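# Move the sand core from the mould onto the board

## Task

The long, round-nosed sand core sits in its seat inside the mould, and the plywood board next to the mould has nothing on it. Lift the core out of the mould and set it down on the board so that its flat block is underneath. Finish with the gripper released from the core.

## Robot and tools

ROBOT AND FRAME. There are two arms, left_arm and right_arm. Each has six joints (waist, shoulder, elbow, wrist pitch, wrist yaw, wrist roll) and a parallel gripper. Every position is given in one common scene frame, in metres. The origin lies on the table surface midway between the arms. +x points out over the table, +z points up, and left_arm sits toward +y. The arm names do not refer to the left or right side of any picture. A gripper's fingers extend along its own +z axis and close along its own y axis. The reported hand point sits between the finger pads, roughly 1 cm short of the fingertips.

execute_actions. Its argument "actions" is a list holding at most one item. An empty list commands nothing, returns the current state and includes pictures. An item with "rows" is a motion: 1 to 15 rows, each run for one control step of 1/30 s, with "steps" (at most 15, default 15) setting its length; if there are fewer rows than steps, the final row keeps repeating. A motion needs at least 3 steps. An item with only "steps" (up to 300) is a wait: it sends nothing and returns once that many steps have gone by since the previous result, with your reply time counted in. The optional boolean "pictures" asks for camera images. A refused call sends nothing to the robot.

ROW LAYOUT. Every row is a single list of 14 numbers, each in [-1, 1], always covering both arms: left_arm waist, shoulder, elbow, wrist pitch, wrist yaw, wrist roll, opening, then the same seven for right_arm. The six joint numbers are scaled offsets, not absolute angles. They are counted from the joint angles in the most recent result that printed them; before any such result in the scene, and for the second or later call inside one reply, they count from where the arm stands as the action begins. They are never relative to the previous row. A value of 1.0 equals 1.202 rad for the waist, 1.258 for the shoulder, 1.238 for the elbow, 2.073 for wrist pitch and 2.022 for wrist yaw and wrist roll. The opening number is absolute: +1 fully open, -1 closed.

JOINT RANGES (rad): waist -2.618 to 3.054, shoulder 0.000 to 3.142, elbow 0.000 to 3.142, wrist pitch -1.571 to 1.571, wrist yaw -1.571 to 1.571, wrist roll -2.094 to 2.094. A request more than 0.036 rad beyond an end is refused; true ends can differ by up to 0.036 rad, and a joint pushed past its real end stops there, reported as "joint sent to its limit" (possibly about an earlier action). No such line does not prove there is room left.

MOTION. Joint targets are held within a fixed lead of the measured angle each step: 0.202 rad waist, 0.258 shoulder, 0.238 elbow, 0.573 wrist pitch, 0.522 wrist yaw and roll. If targets would move the hand more than 70 mm from where it is, all are pulled back proportionally, so large moves take several actions. Arms keep heading for the last row's target while you think or wait, until everything is nearly still or a step is HELD. Sending zeros is not a pause; it pulls the arm back to its reference angles, and arms can droop under zero offsets. To hold an arm steady, put in the first call of a reply the offsets that return it to the angles you want, use zeros in later calls of that reply, and add more if a joint still lags. Each result is read 3 steps before its action ends; those steps run during your next reply.

RESULTS. The state line gives each hand's end_effector_position (m) and end_effector_quat_wxyz; the printed position can be off, especially when reaching far. Joint positions and Joint velocities list each arm's joints (rad, rad/s) then the finger-pad gap (m; 0.094 fully open). grip_measured is the measured opening on the command scale, each gripper off by up to about 1 mm. "joint command not followed" means the clearance check altered an arm's joint targets; HELD marks steps where your row was not sent in whole or part. Joint torques are total drive output, with offsets and noise. MOTOR HOT warns from 75 °C; OVER-TEMPERATURE FAULT means that arm was stopped (90 °C) or went limp (100 °C), so avoid holding loads longer than needed.

GRIPPING. Between -1 and +1 the fingers go where grip_measured equals your number. Command about 0.03 below grip_measured for a firm hold, less for a lighter one. Pad force tops out near 50 to 62 N, lower for very thin parts.

zoom_image takes "camera" (cam_head_left, cam_head_right, cam_high, cam_low, cam_left_wrist, cam_right_wrist, all 504x504) and "region" [x0, y0, x1, y1] in that camera's pixels, top-left origin, no bigger than 504 by 504; it enlarges part of that camera's latest image. Intrinsics and world-to-camera transforms were provided and may be slightly off; wrist cameras are fisheye and follow their arm.

finished_scene takes "scene", the number of the current scene, ends it irreversibly and reports success. Replying with no tool call stops everything.

AVOID. Nothing may leave the table. Do not let the arms strike or squeeze each other. Avoid dropping the core, slamming it down, slipping, or shoving hard. Brief external tugs on the held core or loose objects can happen.

Each tool is called after "Emit:" as name(argument=value, ...) on one line, values as JSON.

## Session

I'll start by looking at the scene.

Emit:
execute_actions(actions=[])

Scene clock: 0.00 s of 4400.00 s.
left_arm: end_effector_position=(+0.4075, +0.1756, +0.2306) grip_measured=+1.000 end_effector_quat_wxyz=(+0.546, +0.116, +0.778, +0.289) | right_arm: end_effector_position=(+0.3782, -0.0513, +0.2426) grip_measured=+1.000 end_effector_quat_wxyz=(+0.159, +0.242, +0.923, +0.255)
Joint positions: left_arm=[-0.688  1.445  0.889  0.129 -0.959  0.278  0.094] | right_arm=[ 0.515  2.042  2.179 -1.105 -0.105  1.117  0.094]
Joint velocities: left_arm=[-0.017 -0.002 -0.012  0.007 -0.037  0.022  0.   ] | right_arm=[ 0.007 -0.012 -0.012 -0.081  0.022  0.037  0.   ]
Joint torques (N m, as the arm reports them, + toward a larger angle): no reading

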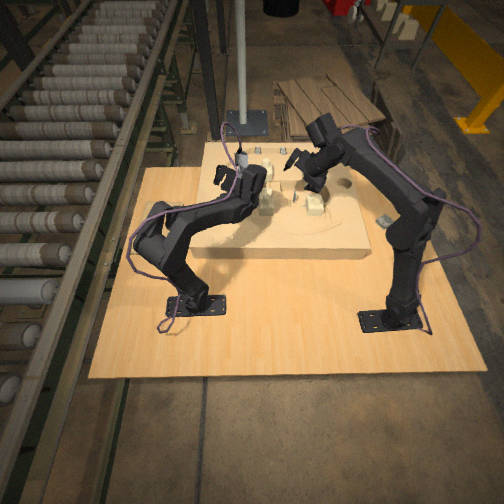

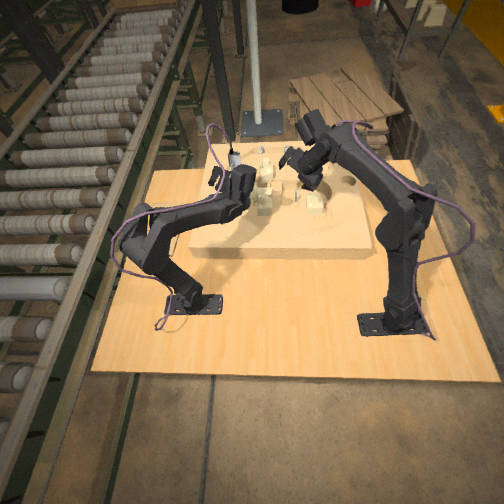

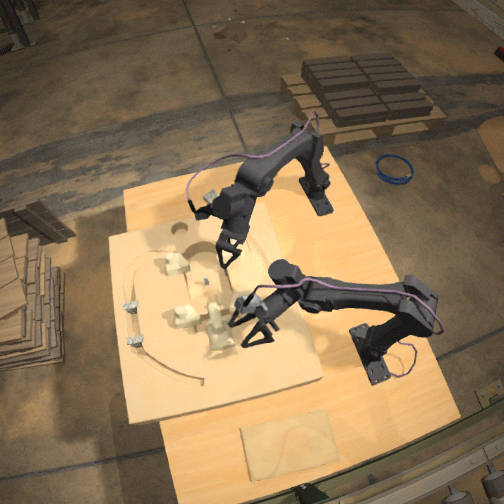

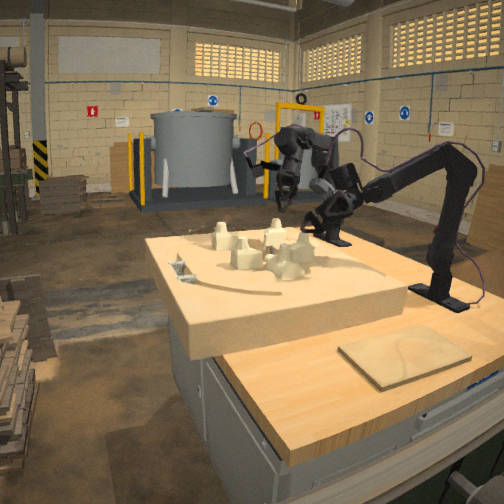

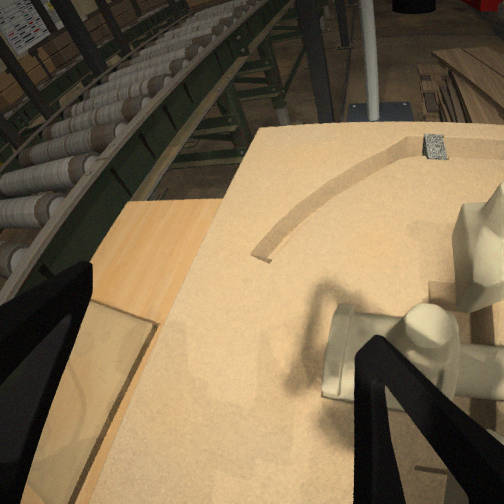

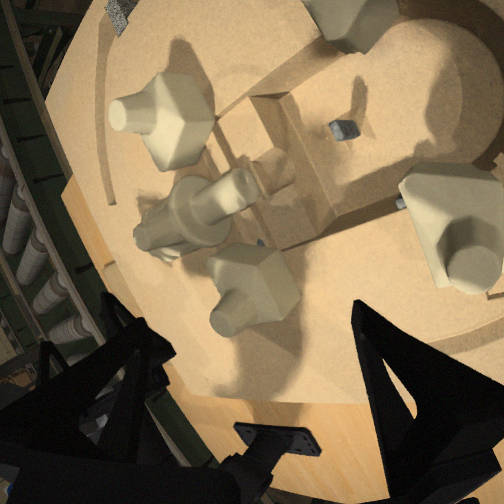

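Emit:
zoom_image(camera="cam_high", region=[100, 200, 350, 450])

Emit:
zoom_image(camera="cam_low", region=[180, 190, 380, 320])

Emit:
zoom_image(camera="cam_right_wrist", region=[80, 60, 350, 350])

Emit:
zoom_image(camera="cam_left_wrist", region=[280, 180, 504, 460])

Region (100, 200, 350, 450) of cam_high's 504x504 image, scaled by 2.016, with more detail than that image has.

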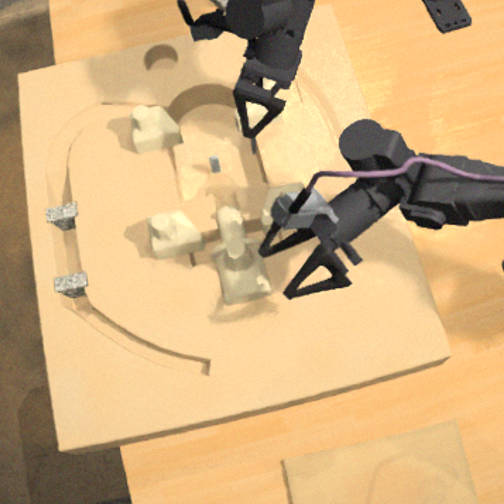

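Region (180, 190, 380, 320) of cam_low's 504x504 image, scaled by 2.520, with more detail than that image has; it fills the top 328 rows of this view, and the rest is white.

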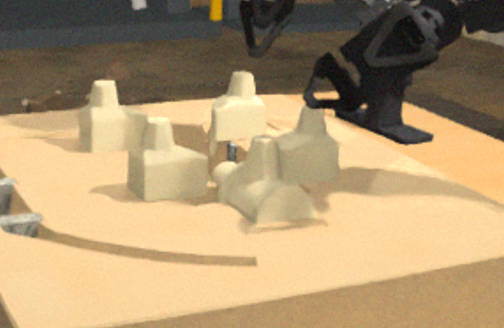

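Region (80, 60, 350, 350) of cam_right_wrist's 504x504 image, scaled by 1.738, with more detail than that image has; it fills the left 469 columns of this view, and the rest is white.

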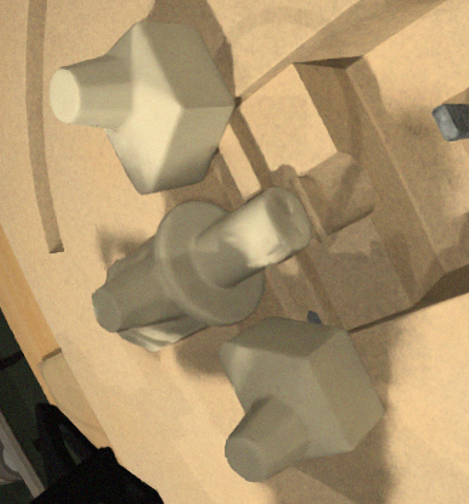

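Region (280, 180, 504, 460) of cam_left_wrist's 504x504 image, scaled by 1.800, with more detail than that image has; it fills the left 403 columns of this view, and the rest is white.

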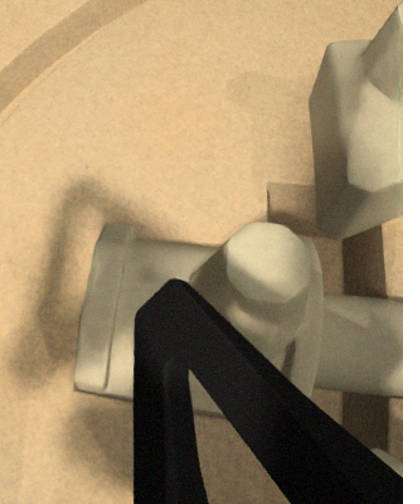

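Emit:
zoom_image(camera="cam_high", region=[170, 280, 260, 370])

Emit:
zoom_image(camera="cam_low", region=[250, 225, 330, 290])

Emit:
zoom_image(camera="cam_head_right", region=[200, 140, 340, 260])

Emit:
zoom_image(camera="cam_high", region=[220, 390, 360, 500])

Region (170, 280, 260, 370) of cam_high's 504x504 image, scaled by 5.600, with more detail than that image has.

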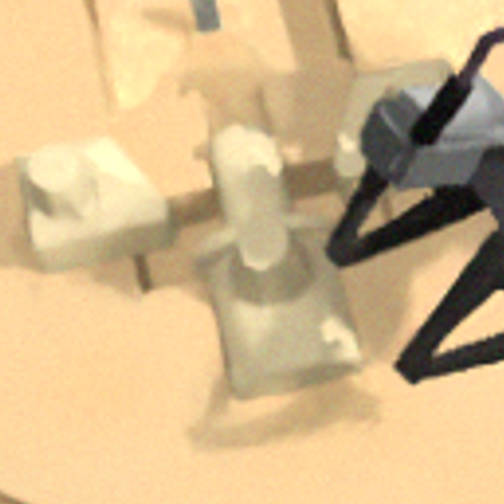

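Region (250, 225, 330, 290) of cam_low's 504x504 image, scaled by 6.300, with more detail than that image has; it fills the top 410 rows of this view, and the rest is white.

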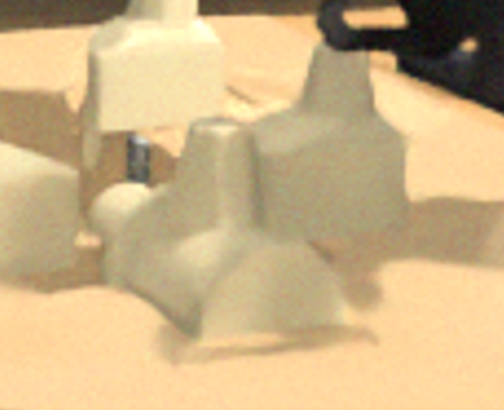

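Region (200, 140, 340, 260) of cam_head_right's 504x504 image, scaled by 3.600, with more detail than that image has; it fills the top 432 rows of this view, and the rest is white.

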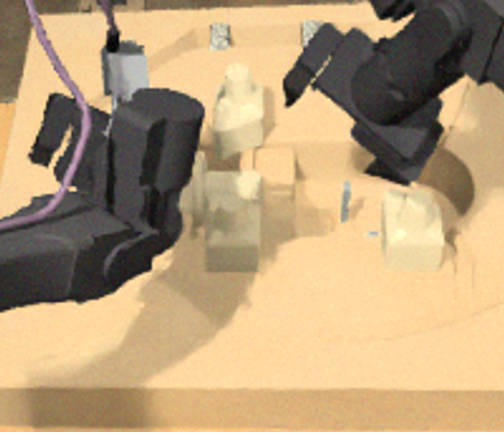

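Region (220, 390, 360, 500) of cam_high's 504x504 image, scaled by 3.600, with more detail than that image has; it fills the top 396 rows of this view, and the rest is white.

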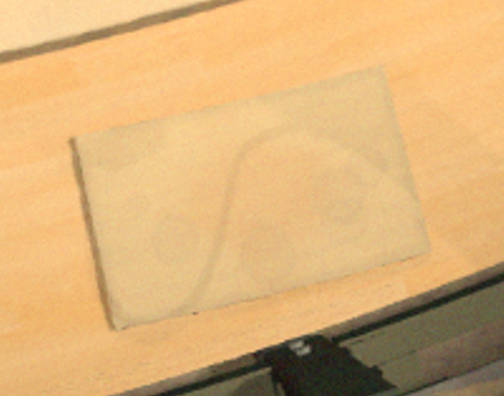

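Emit:
execute_actions(actions=[{"rows":[
[0,0.001,0.001,-0.001,0,0,0.95,0,-0.001,-0.001,0,0,0,1],
[0.001,0.002,0.005,-0.003,0.002,-0.002,0.9,-0.002,-0.003,-0.003,0,0,0,1],
[0.002,0.005,0.012,-0.008,0.004,-0.004,0.85,-0.004,-0.007,-0.008,0,0,0,1],
[0.003,0.009,0.020,-0.014,0.007,-0.007,0.8,-0.007,-0.013,-0.014,0,0,0,1],
[0.005,0.015,0.032,-0.021,0.011,-0.011,0.75,-0.010,-0.020,-0.021,0,0,0,1],
[0.007,0.021,0.046,-0.030,0.016,-0.015,0.7,-0.015,-0.029,-0.031,0,0,0,1],
[0.009,0.028,0.062,-0.041,0.022,-0.021,0.65,-0.020,-0.039,-0.042,0,0,0,1],
[0.012,0.037,0.080,-0.053,0.029,-0.027,0.6,-0.026,-0.051,-0.054,0,0,0,1],
[0.015,0.046,0.101,-0.067,0.036,-0.034,0.55,-0.033,-0.064,-0.068,0,0,0,1],
[0.018,0.057,0.124,-0.082,0.044,-0.042,0.5,-0.040,-0.078,-0.083,0,0,0,1],
[0.021,0.068,0.148,-0.098,0.053,-0.050,0.45,-0.048,-0.094,-0.100,0,0,0,1],
[0.025,0.080,0.175,-0.116,0.062,-0.059,0.4,-0.057,-0.111,-0.117,0,0,0,1],
[0.029,0.094,0.203,-0.134,0.072,-0.068,0.35,-0.066,-0.129,-0.136,0,0,0,1],
[0.034,0.107,0.233,-0.154,0.083,-0.078,0.35,-0.076,-0.147,-0.156,0,0,0,1],
[0.038,0.122,0.264,-0.175,0.094,-0.089,0.35,-0.086,-0.167,-0.178,0,0,0,1]
],"steps":15}])

Emit:
execute_actions(actions=[{"rows":[
[0.014,0.043,0.094,-0.062,0.033,-0.032,0.35,-0.031,-0.059,-0.063,0,0,0,1],
[0.018,0.059,0.128,-0.084,0.045,-0.043,0.35,-0.042,-0.081,-0.086,0,0,0,1],
[0.024,0.075,0.162,-0.107,0.058,-0.055,0.35,-0.053,-0.103,-0.109,0,0,0,1],
[0.029,0.091,0.198,-0.131,0.070,-0.066,0.35,-0.065,-0.125,-0.133,0,0,0,1],
[0.034,0.108,0.234,-0.155,0.083,-0.079,0.35,-0.076,-0.148,-0.157,0,0,0,1],
[0.039,0.124,0.270,-0.179,0.096,-0.091,0.35,-0.088,-0.171,-0.182,0,0,0,1],
[0.044,0.141,0.307,-0.203,0.110,-0.103,0.35,-0.100,-0.194,-0.206,0,0,0,1],
[0.050,0.158,0.344,-0.227,0.123,-0.116,0.35,-0.112,-0.218,-0.231,0,0,0,1],
[0.055,0.175,0.381,-0.252,0.136,-0.128,0.35,-0.124,-0.241,-0.256,0,0,0,1],
[0.060,0.192,0.417,-0.276,0.149,-0.140,0.35,-0.136,-0.264,-0.280,0,0,0,1],
[0.066,0.209,0.454,-0.300,0.162,-0.153,0.35,-0.148,-0.287,-0.305,0,0,0,1],
[0.071,0.225,0.489,-0.323,0.174,-0.164,0.35,-0.160,-0.309,-0.328,0,0,0,1],
[0.075,0.238,0.518,-0.342,0.185,-0.174,0.35,-0.169,-0.328,-0.348,0,0,0,1],
[0.078,0.248,0.540,-0.356,0.192,-0.181,0.35,-0.176,-0.341,-0.362,0,0,0,1],
[0.080,0.253,0.550,-0.363,0.196,-0.185,0.35,-0.179,-0.348,-0.369,0,0,0,1]
],"steps":15}])

Scene clock: 12.33 s of 4400.00 s.
left_arm: end_effector_position=(+0.4256, +0.1573, +0.2304) grip_measured=+0.423 end_effector_quat_wxyz=(+0.528, +0.131, +0.797, +0.262) | right_arm: end_effector_position=(+0.3714, -0.0770, +0.2304) grip_measured=+1.000 end_effector_quat_wxyz=(+0.146, +0.262, +0.924, +0.235)
Joint positions: left_arm=[-0.677  1.52   1.026 -0.012 -0.888  0.219  0.067] | right_arm=[ 0.477  1.984  2.07  -1.105 -0.108  1.117  0.094]
Joint velocities: left_arm=[ 0.105  0.398  0.867 -0.652  0.315 -0.359 -0.044] | right_arm=[-0.305 -0.466 -0.598  0.007  0.037 -0.051  0.   ]
Joint torques (N m, as the arm reports them, + toward a larger angle): left_arm=[ 1.12 -5.25 10.6   1.32 -0.28 -0.1 ] | right_arm=[ -1.14 -13.33   5.78   1.3    0.02  -0.01]
Steps of this call (steps 1 to 90: nothing new was sent; then 8.93 s passed at rest; steps 91 to 102: the first 12 steps of this action). Readings (joint positions):
91: left_arm=[-0.688 1.445 0.889 0.129 -0.959 0.278] | right_arm=[0.515 2.042 2.179 -1.105 -0.105 1.117]
92: left_arm=[-0.688 1.445 0.889 0.128 -0.958 0.278] | right_arm=[0.515 2.042 2.179 -1.105 -0.105 1.117]
94: left_arm=[-0.688 1.445 0.889 0.122 -0.955 0.277] | right_arm=[0.515 2.042 2.179 -1.105 -0.105 1.117]
98: left_arm=[-0.688 1.469 0.926 0.075 -0.934 0.259] | right_arm=[0.508 2.030 2.145 -1.104 -0.107 1.117]
102: the state above

Scene clock: 12.83 s of 4400.00 s.
left_arm: end_effector_position=(+0.4854, +0.1097, +0.2419) grip_measured=+0.352 end_effector_quat_wxyz=(+0.446, +0.115, +0.878, +0.133) | right_arm: end_effector_position=(+0.3199, -0.1981, +0.2349) grip_measured=+1.000 end_effector_quat_wxyz=(+0.150, +0.357, +0.899, +0.204)
Joint positions: left_arm=[-0.599  1.817  1.64  -0.571 -0.586 -0.053  0.064] | right_arm=[ 0.277  1.612  1.651 -1.107 -0.11   1.117  0.094]
Joint velocities: left_arm=[ 0.168  0.593  1.253 -1.399  0.696 -0.711  0.001] | right_arm=[-0.427 -0.867 -0.813 -0.022 -0.037 -0.037  0.   ]
Joint torques (N m, as the arm reports them, + toward a larger angle): left_arm=[ 0.96 -7.87  9.85  1.13 -0.3  -0.07] | right_arm=[-0.3  -8.12  5.5   1.25  0.01 -0.01]
Steps of this call (steps 1 to 3: the last 3 steps of your previous action; steps 4 to 15: the first 12 steps of this action, its rows measured from where the robot was after step 3). Readings (joint positions):
3: left_arm=[-0.662 1.567 1.129 -0.101 -0.839 0.174] | right_arm=[0.441 1.920 2.002 -1.106 -0.109 1.117]
4: left_arm=[-0.658 1.584 1.165 -0.127 -0.826 0.162] | right_arm=[0.428 1.897 1.978 -1.107 -0.109 1.117]
5: left_arm=[-0.654 1.603 1.203 -0.154 -0.811 0.150] | right_arm=[0.415 1.874 1.953 -1.106 -0.109 1.117]
7: left_arm=[-0.647 1.643 1.283 -0.221 -0.775 0.118] | right_arm=[0.390 1.827 1.898 -1.104 -0.109 1.117]
11: left_arm=[-0.626 1.730 1.459 -0.386 -0.685 0.038] | right_arm=[0.337 1.728 1.773 -1.105 -0.109 1.117]
15: the state above

Emit:
execute_actions(actions=[], pictures=false)

Scene clock: 12.97 s of 4400.00 s.
left_arm: end_effector_position=(+0.4883, +0.1061, +0.2368) grip_measured=+0.352 end_effector_quat_wxyz=(+0.409, +0.100, +0.901, +0.100) | right_arm: end_effector_position=(+0.3025, -0.2220, +0.2400) grip_measured=+1.000 end_effector_quat_wxyz=(+0.159, +0.376, +0.890, +0.204)
Joint positions: left_arm=[-0.577  1.877  1.768 -0.718 -0.503 -0.132  0.064] | right_arm=[ 0.232  1.513  1.569 -1.113 -0.11   1.117  0.094]
Joint velocities: left_arm=[ 0.1    0.164  0.398 -0.74   0.388 -0.374 -0.   ] | right_arm=[-0.154 -0.432 -0.222 -0.081 -0.081 -0.022  0.   ]
Joint torques (N m, as the arm reports them, + toward a larger angle): left_arm=[ 0.45 -8.22  9.74  0.86 -0.24 -0.06] | right_arm=[ 0.32 -5.42  5.02  1.43 -0.02 -0.01]
Kept back: nothing.
Steps of this call (steps 1 to 3: the last 3 steps of your previous action; step 4: the robot went on to your last target). Readings (joint positions):
1: left_arm=[-0.593 1.836 1.683 -0.615 -0.561 -0.076] | right_arm=[0.263 1.582 1.623 -1.108 -0.110 1.117]
2: left_arm=[-0.587 1.854 1.720 -0.656 -0.539 -0.098] | right_arm=[0.250 1.554 1.598 -1.109 -0.110 1.117]
4: the state above

Emit:
execute_actions(actions=[])

Scene clock: 13.30 s of 4400.00 s.
left_arm: end_effector_position=(+0.4708, +0.1085, +0.2172) grip_measured=+0.352 end_effector_quat_wxyz=(+0.356, +0.100, +0.925, +0.088) | right_arm: end_effector_position=(+0.2989, -0.2246, +0.2417) grip_measured=+1.000 end_effector_quat_wxyz=(+0.161, +0.378, +0.888, +0.206)
Joint positions: left_arm=[-0.573  1.885  1.782 -0.84  -0.445 -0.187  0.064] | right_arm=[ 0.227  1.495  1.556 -1.114 -0.11   1.117  0.094]
Joint velocities: left_arm=[-0.012  0.007 -0.022 -0.066  0.051  0.007 -0.   ] | right_arm=[ 0.007  0.007  0.002 -0.007 -0.066 -0.066  0.   ]
Joint torques (N m, as the arm reports them, + toward a larger angle): left_arm=[ 0.64 -7.98 10.65  0.97 -0.27 -0.06] | right_arm=[-0.16 -5.81  4.87  1.33 -0.02 -0.01]
Kept back: nothing.
Steps of this call (steps 1 to 10: the robot went on to your last target). Readings (joint positions):
1: left_arm=[-0.574 1.881 1.777 -0.742 -0.491 -0.144] | right_arm=[0.228 1.502 1.564 -1.114 -0.110 1.117]
2: left_arm=[-0.573 1.882 1.781 -0.762 -0.481 -0.154] | right_arm=[0.227 1.497 1.562 -1.114 -0.110 1.117]
4: left_arm=[-0.573 1.883 1.782 -0.796 -0.466 -0.168] | right_arm=[0.227 1.495 1.562 -1.114 -0.110 1.117]
8: left_arm=[-0.573 1.884 1.782 -0.832 -0.450 -0.183] | right_arm=[0.227 1.495 1.557 -1.114 -0.110 1.117]
10: the state above
camera_calibration (this result's frames):
cam_left_wrist: T_world_to_cam=[[0.129083, -0.991632, 0.00190063, 0.0439973], [-0.98851, -0.128828, -0.0790695, 0.519625], [0.0786527, 0.00832774, -0.996867, 0.263186], [0, 0, 0, 1]] pos_world=[0.487274, 0.10838, 0.303365]
cam_right_wrist: T_world_to_cam=[[-0.675081, -0.556311, -0.484545, 0.188398], [-0.736902, 0.539846, 0.406868, 0.27438], [0.0352346, 0.631731, -0.774387, 0.445809], [0, 0, 0, 1]] pos_world=[0.313667, -0.324946, 0.324879]

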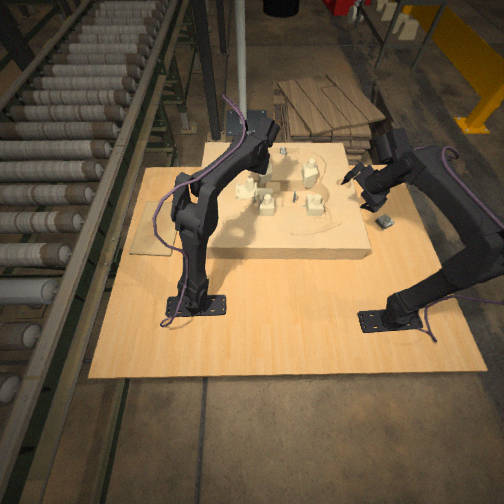

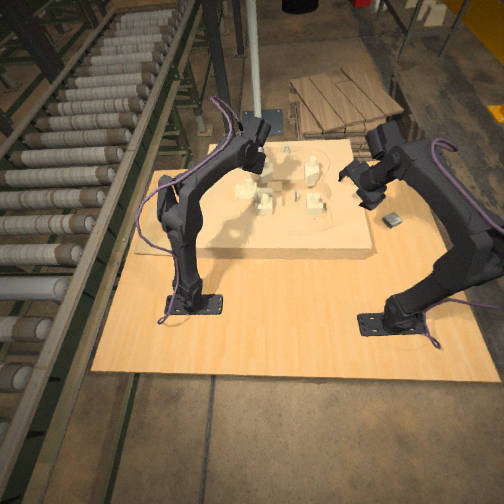

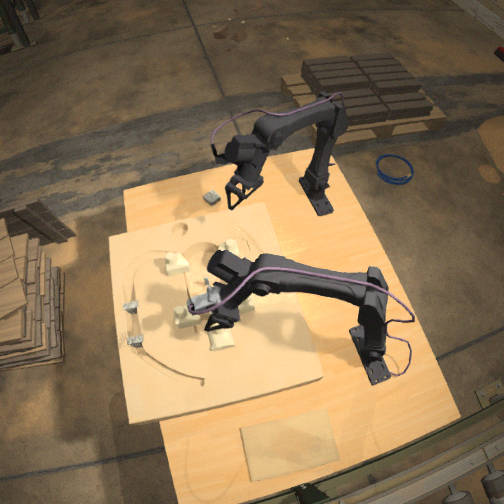

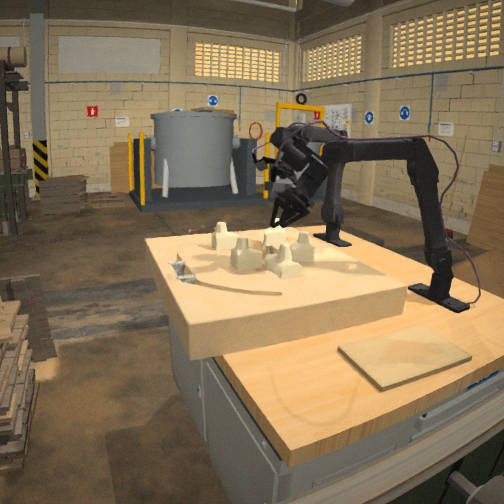

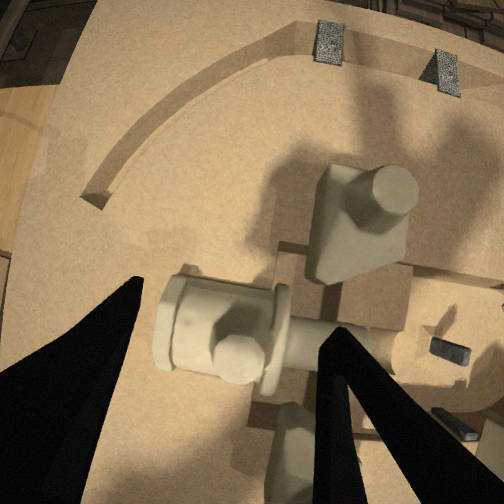

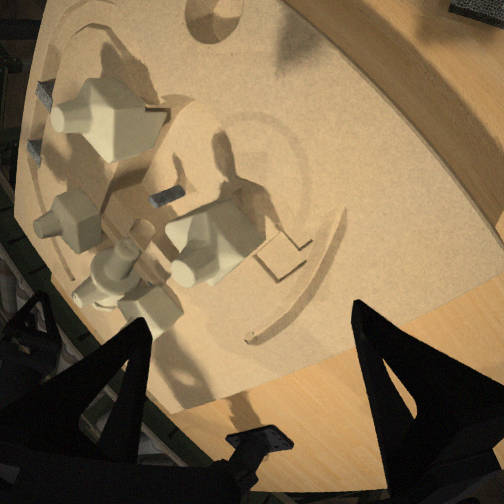

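Emit:
zoom_image(camera="cam_left_wrist", region=[120, 230, 420, 460])

Emit:
zoom_image(camera="cam_low", region=[230, 170, 350, 290])

Region (120, 230, 420, 460) of cam_left_wrist's 504x504 image, scaled by 1.680, with more detail than that image has; it fills the top 386 rows of this view, and the rest is white.

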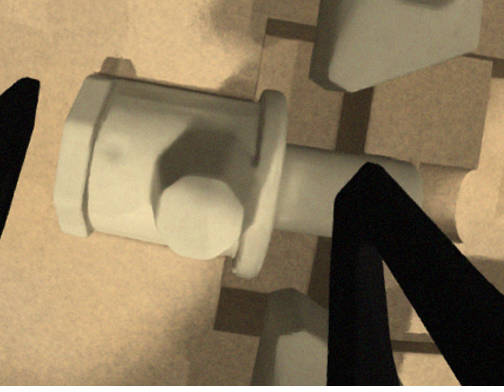

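Region (230, 170, 350, 290) of cam_low's 504x504 image, scaled by 4.200, with more detail than that image has.

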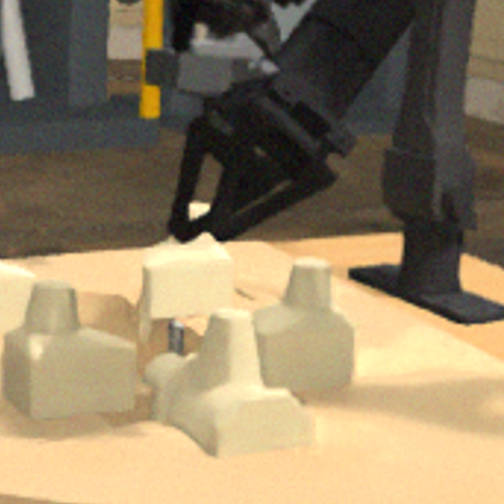

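Emit:
execute_actions(actions=[{"rows":[
[0.007,0.001,0.025,-0.008,0.002,-0.007,0.3,-0.001,-0.012,-0.011,0.004,0,0,1],
[0.008,0.004,0.029,-0.012,0.006,-0.011,0.3,-0.002,-0.018,-0.018,0.004,0,0,1],
[0.011,0.008,0.036,-0.020,0.013,-0.018,0.3,-0.005,-0.028,-0.029,0.004,0,0,1],
[0.015,0.014,0.046,-0.030,0.021,-0.027,0.3,-0.008,-0.041,-0.044,0.004,0,0,1],
[0.019,0.021,0.058,-0.042,0.031,-0.038,0.3,-0.013,-0.058,-0.062,0.004,0,0,1],
[0.024,0.029,0.072,-0.056,0.043,-0.050,0.3,-0.017,-0.076,-0.082,0.004,0,0,1],
[0.030,0.038,0.086,-0.070,0.055,-0.062,0.3,-0.022,-0.095,-0.103,0.004,0,0,1],
[0.035,0.047,0.101,-0.085,0.068,-0.076,0.3,-0.028,-0.115,-0.126,0.004,0,0,1],
[0.040,0.056,0.115,-0.100,0.080,-0.088,0.3,-0.033,-0.134,-0.147,0.004,0,0,1],
[0.046,0.064,0.129,-0.114,0.092,-0.101,0.3,-0.038,-0.153,-0.167,0.004,0,0,1],
[0.050,0.071,0.141,-0.126,0.102,-0.111,0.3,-0.042,-0.169,-0.185,0.004,0,0,1],
[0.054,0.077,0.151,-0.136,0.110,-0.120,0.3,-0.045,-0.182,-0.200,0.004,0,0,1],
[0.056,0.081,0.158,-0.143,0.117,-0.127,0.3,-0.048,-0.192,-0.211,0.004,0,0,1],
[0.058,0.084,0.162,-0.148,0.121,-0.131,0.3,-0.049,-0.198,-0.218,0.004,0,0,1],
[0.059,0.085,0.164,-0.150,0.122,-0.132,0.3,-0.05,-0.2,-0.22,0.004,0,0,1]
],"steps":15}])

Emit:
execute_actions(actions=[{"steps":15}], pictures=true)

Scene clock: 16.20 s of 4400.00 s.
left_arm: end_effector_position=(+0.4658, +0.1084, +0.2017) grip_measured=+0.302 end_effector_quat_wxyz=(+0.286, +0.041, +0.957, +0.029) | right_arm: end_effector_position=(+0.2568, -0.2495, +0.2212) grip_measured=+1.000 end_effector_quat_wxyz=(+0.152, +0.397, +0.884, +0.193)
Joint positions: left_arm=[-0.528  1.964  1.921 -1.019 -0.298 -0.34   0.061] | right_arm=[ 0.188  1.328  1.349 -1.108 -0.112  1.117  0.094]
Joint velocities: left_arm=[ 0.203  0.271  0.379 -0.593  0.388 -0.637 -0.   ] | right_arm=[-0.154 -0.701 -0.593 -0.081  0.022 -0.007  0.   ]
Joint torques (N m, as the arm reports them, + toward a larger angle): left_arm=[ 0.7  -8.4   9.89  0.78 -0.19 -0.06] | right_arm=[-0.36 -4.85  5.48  1.23 -0.03 -0.02]
Steps of this call (steps 1 to 30: the robot went on to your last target; steps 31 to 75: nothing new was sent; steps 76 to 87: the first 12 steps of this action). Readings (joint positions):
76: left_arm=[-0.573 1.885 1.782 -0.852 -0.439 -0.193] | right_arm=[0.227 1.495 1.556 -1.114 -0.110 1.117]
77: left_arm=[-0.573 1.885 1.783 -0.855 -0.437 -0.195] | right_arm=[0.227 1.495 1.555 -1.114 -0.110 1.117]
79: left_arm=[-0.572 1.890 1.795 -0.869 -0.427 -0.206] | right_arm=[0.227 1.488 1.539 -1.109 -0.110 1.117]
83: left_arm=[-0.557 1.921 1.854 -0.930 -0.373 -0.260] | right_arm=[0.215 1.428 1.449 -1.105 -0.112 1.117]
87: the state above

Scene clock: 16.70 s of 4400.00 s.
left_arm: end_effector_position=(+0.4464, +0.1108, +0.1832) grip_measured=+0.302 end_effector_quat_wxyz=(+0.215, -0.000, +0.977, +0.001) | right_arm: end_effector_position=(+0.2425, -0.2571, +0.2208) grip_measured=+1.000 end_effector_quat_wxyz=(+0.157, +0.402, +0.881, +0.195)
Joint positions: left_arm=[-0.507  1.995  1.957 -1.144 -0.2   -0.445  0.061] | right_arm=[ 0.175  1.259  1.295 -1.111 -0.112  1.117  0.094]
Joint velocities: left_arm=[-0.007 -0.017  0.002 -0.11  -0.037  0.022 -0.001] | right_arm=[ 0.007 -0.002 -0.007 -0.007  0.007  0.037  0.   ]
Joint torques (N m, as the arm reports them, + toward a larger angle): left_arm=[ 0.56 -8.73 10.19  0.63 -0.15 -0.06] | right_arm=[-0.63 -3.96  4.92  1.28 -0.02 -0.01]
Kept back: nothing.
Steps of this call (steps 1 to 3: the last 3 steps of your previous action; steps 4 to 15: the robot went on to your last target). Readings (joint positions):
1: left_arm=[-0.521 1.973 1.934 -1.041 -0.280 -0.360] | right_arm=[0.183 1.305 1.331 -1.108 -0.112 1.117]
2: left_arm=[-0.516 1.981 1.943 -1.060 -0.265 -0.377] | right_arm=[0.179 1.286 1.316 -1.109 -0.112 1.117]
4: left_arm=[-0.509 1.991 1.952 -1.091 -0.241 -0.403] | right_arm=[0.176 1.264 1.301 -1.111 -0.112 1.117]
8: left_arm=[-0.507 1.995 1.954 -1.128 -0.214 -0.430] | right_arm=[0.175 1.259 1.297 -1.111 -0.112 1.117]
15: the state above
camera_calibration (this result's frames):
cam_left_wrist: T_world_to_cam=[[0.308254, -0.940299, 0.144285, -0.0622666], [-0.929824, -0.26576, 0.254555, 0.42097], [-0.201013, -0.212627, -0.956234, 0.373091], [0, 0, 0, 1]] pos_world=[0.485618, 0.132657, 0.258586]
cam_right_wrist: T_world_to_cam=[[-0.713573, -0.522694, -0.466481, 0.136078], [-0.698781, 0.578722, 0.420459, 0.256622], [0.050191, 0.625996, -0.778209, 0.447874], [0, 0, 0, 1]] pos_world=[0.253945, -0.357753, 0.304118]

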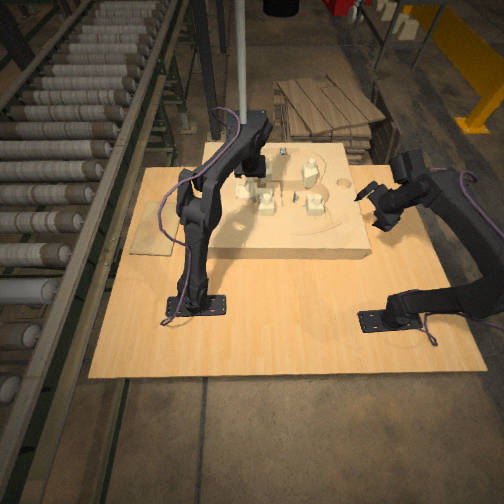

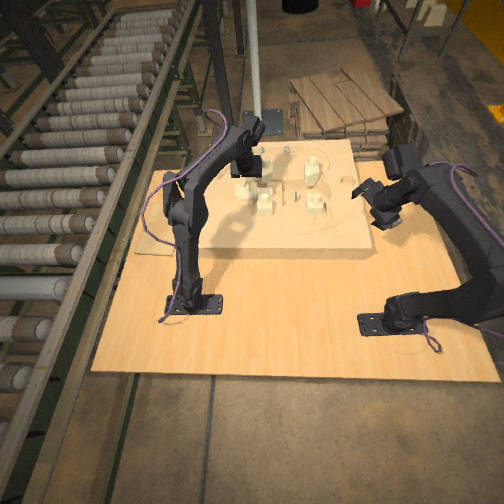

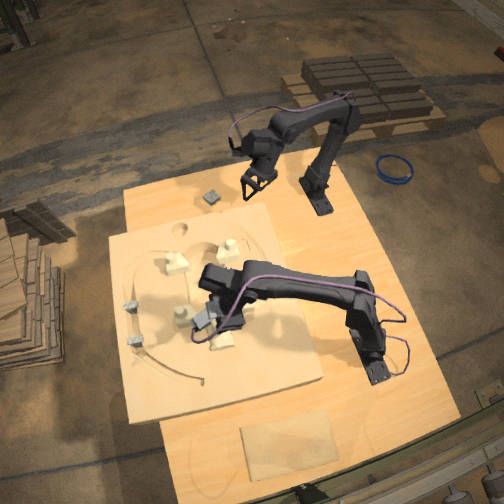

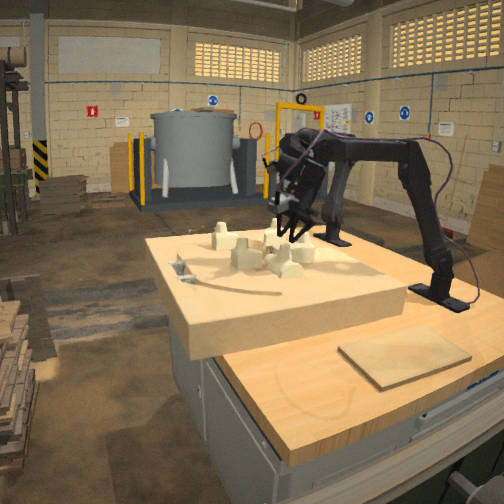

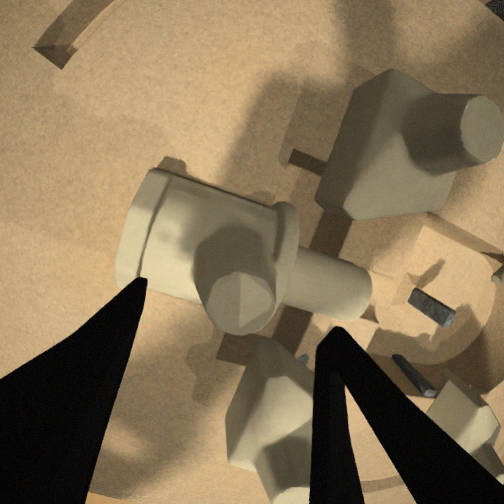

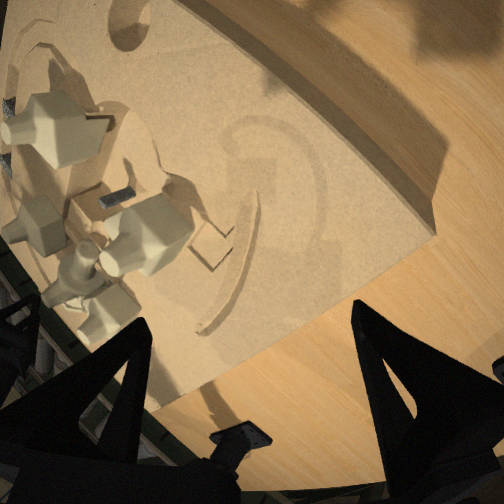

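Emit:
zoom_image(camera="cam_left_wrist", region=[100, 150, 400, 380])

Emit:
zoom_image(camera="cam_low", region=[245, 190, 345, 290])

Region (100, 150, 400, 380) of cam_left_wrist's 504x504 image, scaled by 1.680, with more detail than that image has; it fills the top 386 rows of this view, and the rest is white.

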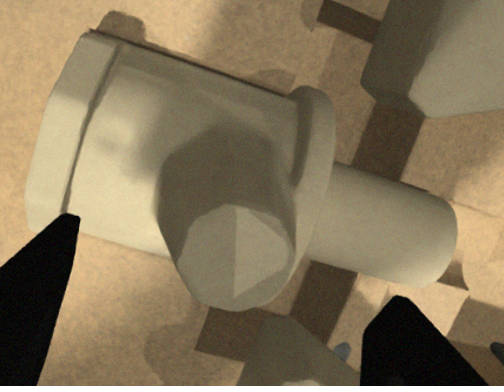

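Region (245, 190, 345, 290) of cam_low's 504x504 image, scaled by 5.040, with more detail than that image has.

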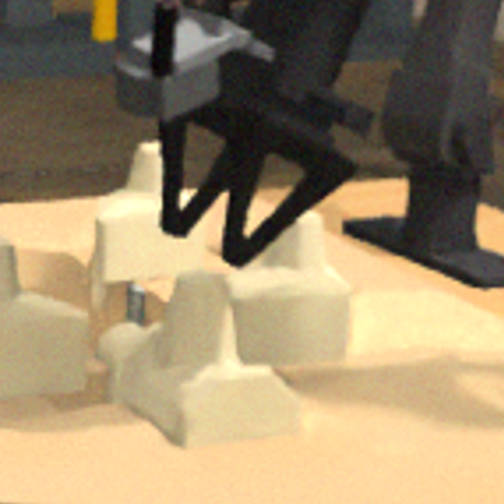

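Emit:
execute_actions(actions=[{"rows":[
[0.004,-0.002,0.021,0.000,0.001,-0.003,0.28,-0.007,-0.015,-0.011,0.002,0,0,1],
[0.004,-0.002,0.017,0.004,0.001,-0.003,0.26,-0.007,-0.020,-0.016,0.002,0,0,1],
[0.003,-0.002,0.009,0.008,0.001,-0.003,0.24,-0.007,-0.028,-0.025,0.002,0,0,1],
[0.002,-0.002,-0.002,0.014,0.001,-0.003,0.22,-0.007,-0.038,-0.036,0.002,0,0,1],
[0.001,-0.002,-0.015,0.021,0.001,-0.003,0.20,-0.007,-0.051,-0.050,0.002,0,0,1],
[0.000,-0.002,-0.029,0.028,0.001,-0.003,0.18,-0.007,-0.066,-0.066,0.002,0,0,1],
[-0.001,-0.002,-0.044,0.035,0.001,-0.003,0.16,-0.007,-0.081,-0.083,0.002,0,0,1],
[-0.002,-0.002,-0.060,0.042,0.001,-0.003,0.14,-0.007,-0.098,-0.100,0.002,0,0,1],
[-0.004,-0.002,-0.075,0.048,0.001,-0.003,0.12,-0.007,-0.113,-0.117,0.002,0,0,1],
[-0.005,-0.002,-0.090,0.054,0.001,-0.003,0.1,-0.007,-0.128,-0.133,0.002,0,0,1],
[-0.006,-0.002,-0.102,0.059,0.001,-0.003,0.1,-0.007,-0.141,-0.147,0.002,0,0,1],
[-0.006,-0.002,-0.113,0.063,0.001,-0.003,0.1,-0.007,-0.151,-0.158,0.002,0,0,1],
[-0.007,-0.002,-0.121,0.065,0.001,-0.003,0.1,-0.007,-0.159,-0.167,0.002,0,0,1],
[-0.007,-0.002,-0.125,0.066,0.001,-0.003,0.1,-0.007,-0.164,-0.172,0.002,0,0,1],
[-0.0075,-0.002,-0.127,0.066,0.001,-0.003,0.1,-0.007,-0.166,-0.174,0.002,0,0,1]
],"steps":15}])

Emit:
execute_actions(actions=[{"steps":13}], pictures=true)

Scene clock: 18.67 s of 4400.00 s.
left_arm: end_effector_position=(+0.4431, +0.1116, +0.1522) grip_measured=+0.102 end_effector_quat_wxyz=(+0.200, -0.000, +0.980, +0.006) | right_arm: end_effector_position=(+0.2067, -0.2655, +0.1999) grip_measured=+1.000 end_effector_quat_wxyz=(+0.150, +0.404, +0.882, +0.190)
Joint positions: left_arm=[-0.507  1.995  1.845 -1.065 -0.195 -0.449  0.052] | right_arm=[ 0.175  1.119  1.134 -1.108 -0.112  1.117  0.094]
Joint velocities: left_arm=[-0.007  0.012 -0.525  0.198  0.037 -0.051 -0.001] | right_arm=[-0.022 -0.53  -0.471  0.007 -0.007 -0.007  0.   ]
Joint torques (N m, as the arm reports them, + toward a larger angle): left_arm=[-0.63 -8.73  8.06  0.79 -0.15 -0.03] | right_arm=[-0.68 -2.85  5.32  1.19 -0.04  0.  ]
Steps of this call (steps 1 to 15: the robot went on to your last target; steps 16 to 47: nothing new was sent; steps 48 to 59: the first 12 steps of this action). Readings (joint positions):
48: left_arm=[-0.507 1.995 1.957 -1.148 -0.196 -0.449] | right_arm=[0.175 1.259 1.295 -1.111 -0.112 1.117]
49: left_arm=[-0.507 1.995 1.957 -1.148 -0.196 -0.449] | right_arm=[0.175 1.259 1.295 -1.111 -0.112 1.117]
51: left_arm=[-0.507 1.995 1.957 -1.145 -0.196 -0.449] | right_arm=[0.175 1.253 1.283 -1.108 -0.112 1.117]
55: left_arm=[-0.507 1.995 1.923 -1.105 -0.196 -0.449] | right_arm=[0.175 1.201 1.213 -1.106 -0.112 1.117]
59: the state above

Scene clock: 19.10 s of 4400.00 s.
left_arm: end_effector_position=(+0.4441, +0.1108, +0.1425) grip_measured=+0.101 end_effector_quat_wxyz=(+0.201, -0.001, +0.980, +0.005) | right_arm: end_effector_position=(+0.1959, -0.2680, +0.1958) grip_measured=+1.000 end_effector_quat_wxyz=(+0.152, +0.403, +0.882, +0.191)
Joint positions: left_arm=[-0.507  1.996  1.807 -1.025 -0.194 -0.45   0.052] | right_arm=[ 0.175  1.071  1.091 -1.11  -0.112  1.117  0.094]
Joint velocities: left_arm=[-0.012 -0.012 -0.027  0.022 -0.037 -0.037 -0.001] | right_arm=[-0.007 -0.017 -0.017 -0.051 -0.066 -0.037  0.   ]
Joint torques (N m, as the arm reports them, + toward a larger angle): left_arm=[-0.78 -8.83  6.92  0.76 -0.15 -0.02] | right_arm=[-0.69 -2.57  4.94  1.22 -0.04  0.  ]
Kept back: nothing.
Steps of this call (steps 1 to 3: the last 3 steps of your previous action; steps 4 to 13: the robot went on to your last target). Readings (joint positions):
1: left_arm=[-0.507 1.995 1.828 -1.058 -0.195 -0.449] | right_arm=[0.175 1.102 1.119 -1.108 -0.112 1.117]
2: left_arm=[-0.507 1.995 1.815 -1.053 -0.194 -0.449] | right_arm=[0.175 1.089 1.107 -1.109 -0.112 1.117]
4: left_arm=[-0.507 1.995 1.808 -1.046 -0.194 -0.450] | right_arm=[0.175 1.073 1.094 -1.110 -0.112 1.117]
8: left_arm=[-0.507 1.996 1.807 -1.030 -0.194 -0.450] | right_arm=[0.175 1.071 1.091 -1.110 -0.112 1.117]
13: the state above
camera_calibration (this result's frames):
cam_left_wrist: T_world_to_cam=[[0.314607, -0.940576, 0.127823, -0.0561115], [-0.921203, -0.270063, 0.280089, 0.422273], [-0.228925, -0.205869, -0.951426, 0.344705], [0, 0, 0, 1]] pos_world=[0.485564, 0.132227, 0.216859]
cam_right_wrist: T_world_to_cam=[[-0.719902, -0.524189, -0.454937, 0.0840562], [-0.692952, 0.580098, 0.428139, 0.238703], [0.0394825, 0.623468, -0.780852, 0.439571], [0, 0, 0, 1]] pos_world=[0.208566, -0.368468, 0.279282]

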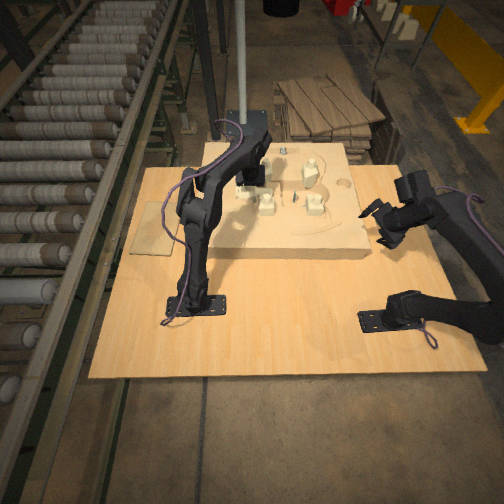

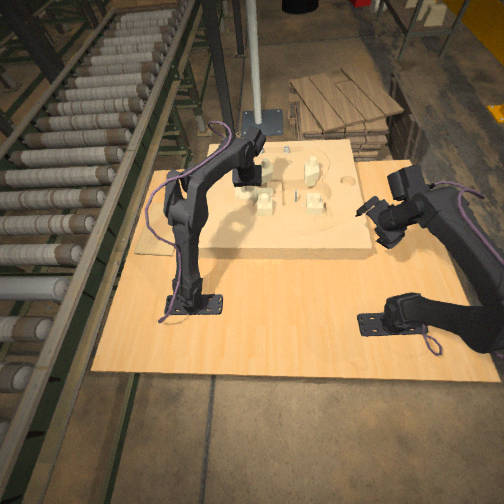

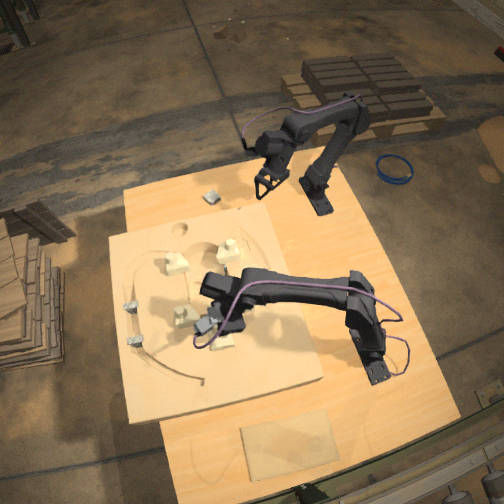

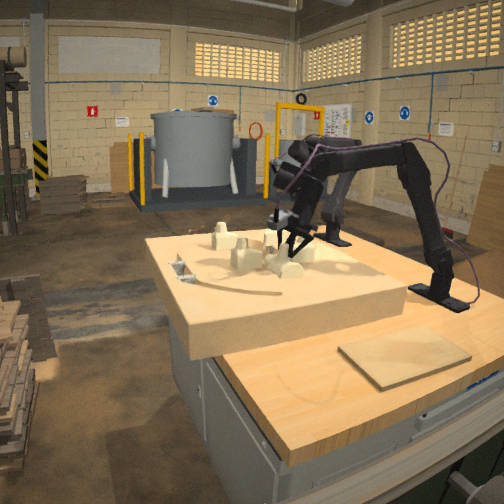

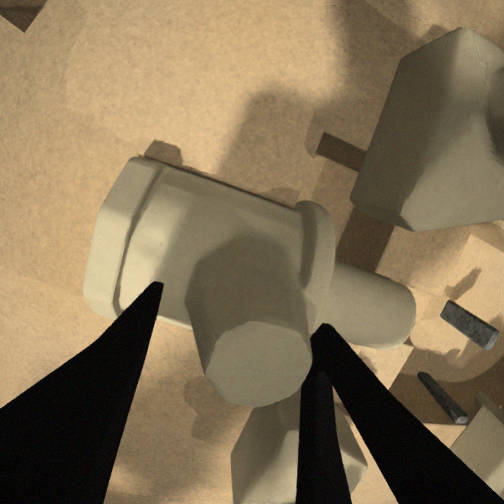

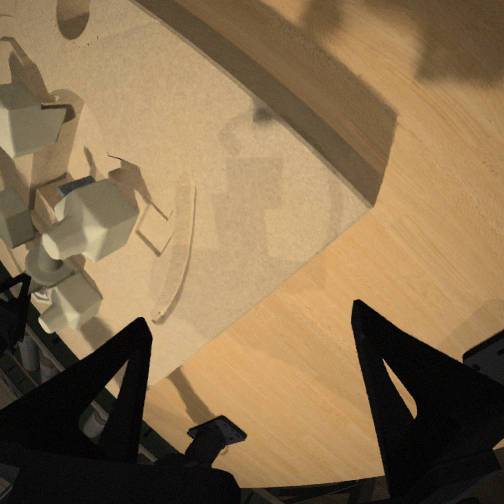

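Emit:
zoom_image(camera="cam_low", region=[245, 190, 345, 290])

Emit:
zoom_image(camera="cam_left_wrist", region=[110, 210, 390, 450])

Region (245, 190, 345, 290) of cam_low's 504x504 image, scaled by 5.040, with more detail than that image has.

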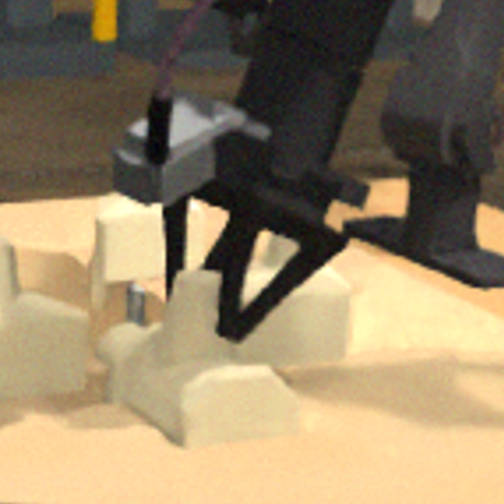

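Region (110, 210, 390, 450) of cam_left_wrist's 504x504 image, scaled by 1.800, with more detail than that image has; it fills the top 432 rows of this view, and the rest is white.

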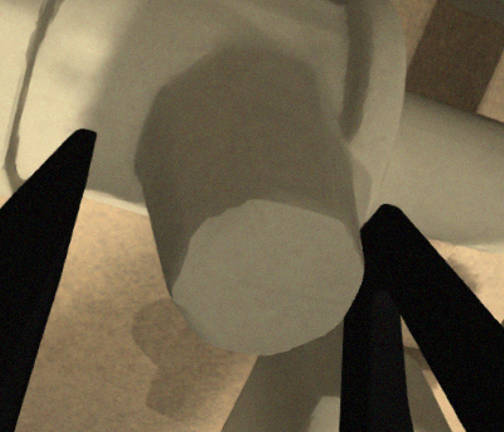

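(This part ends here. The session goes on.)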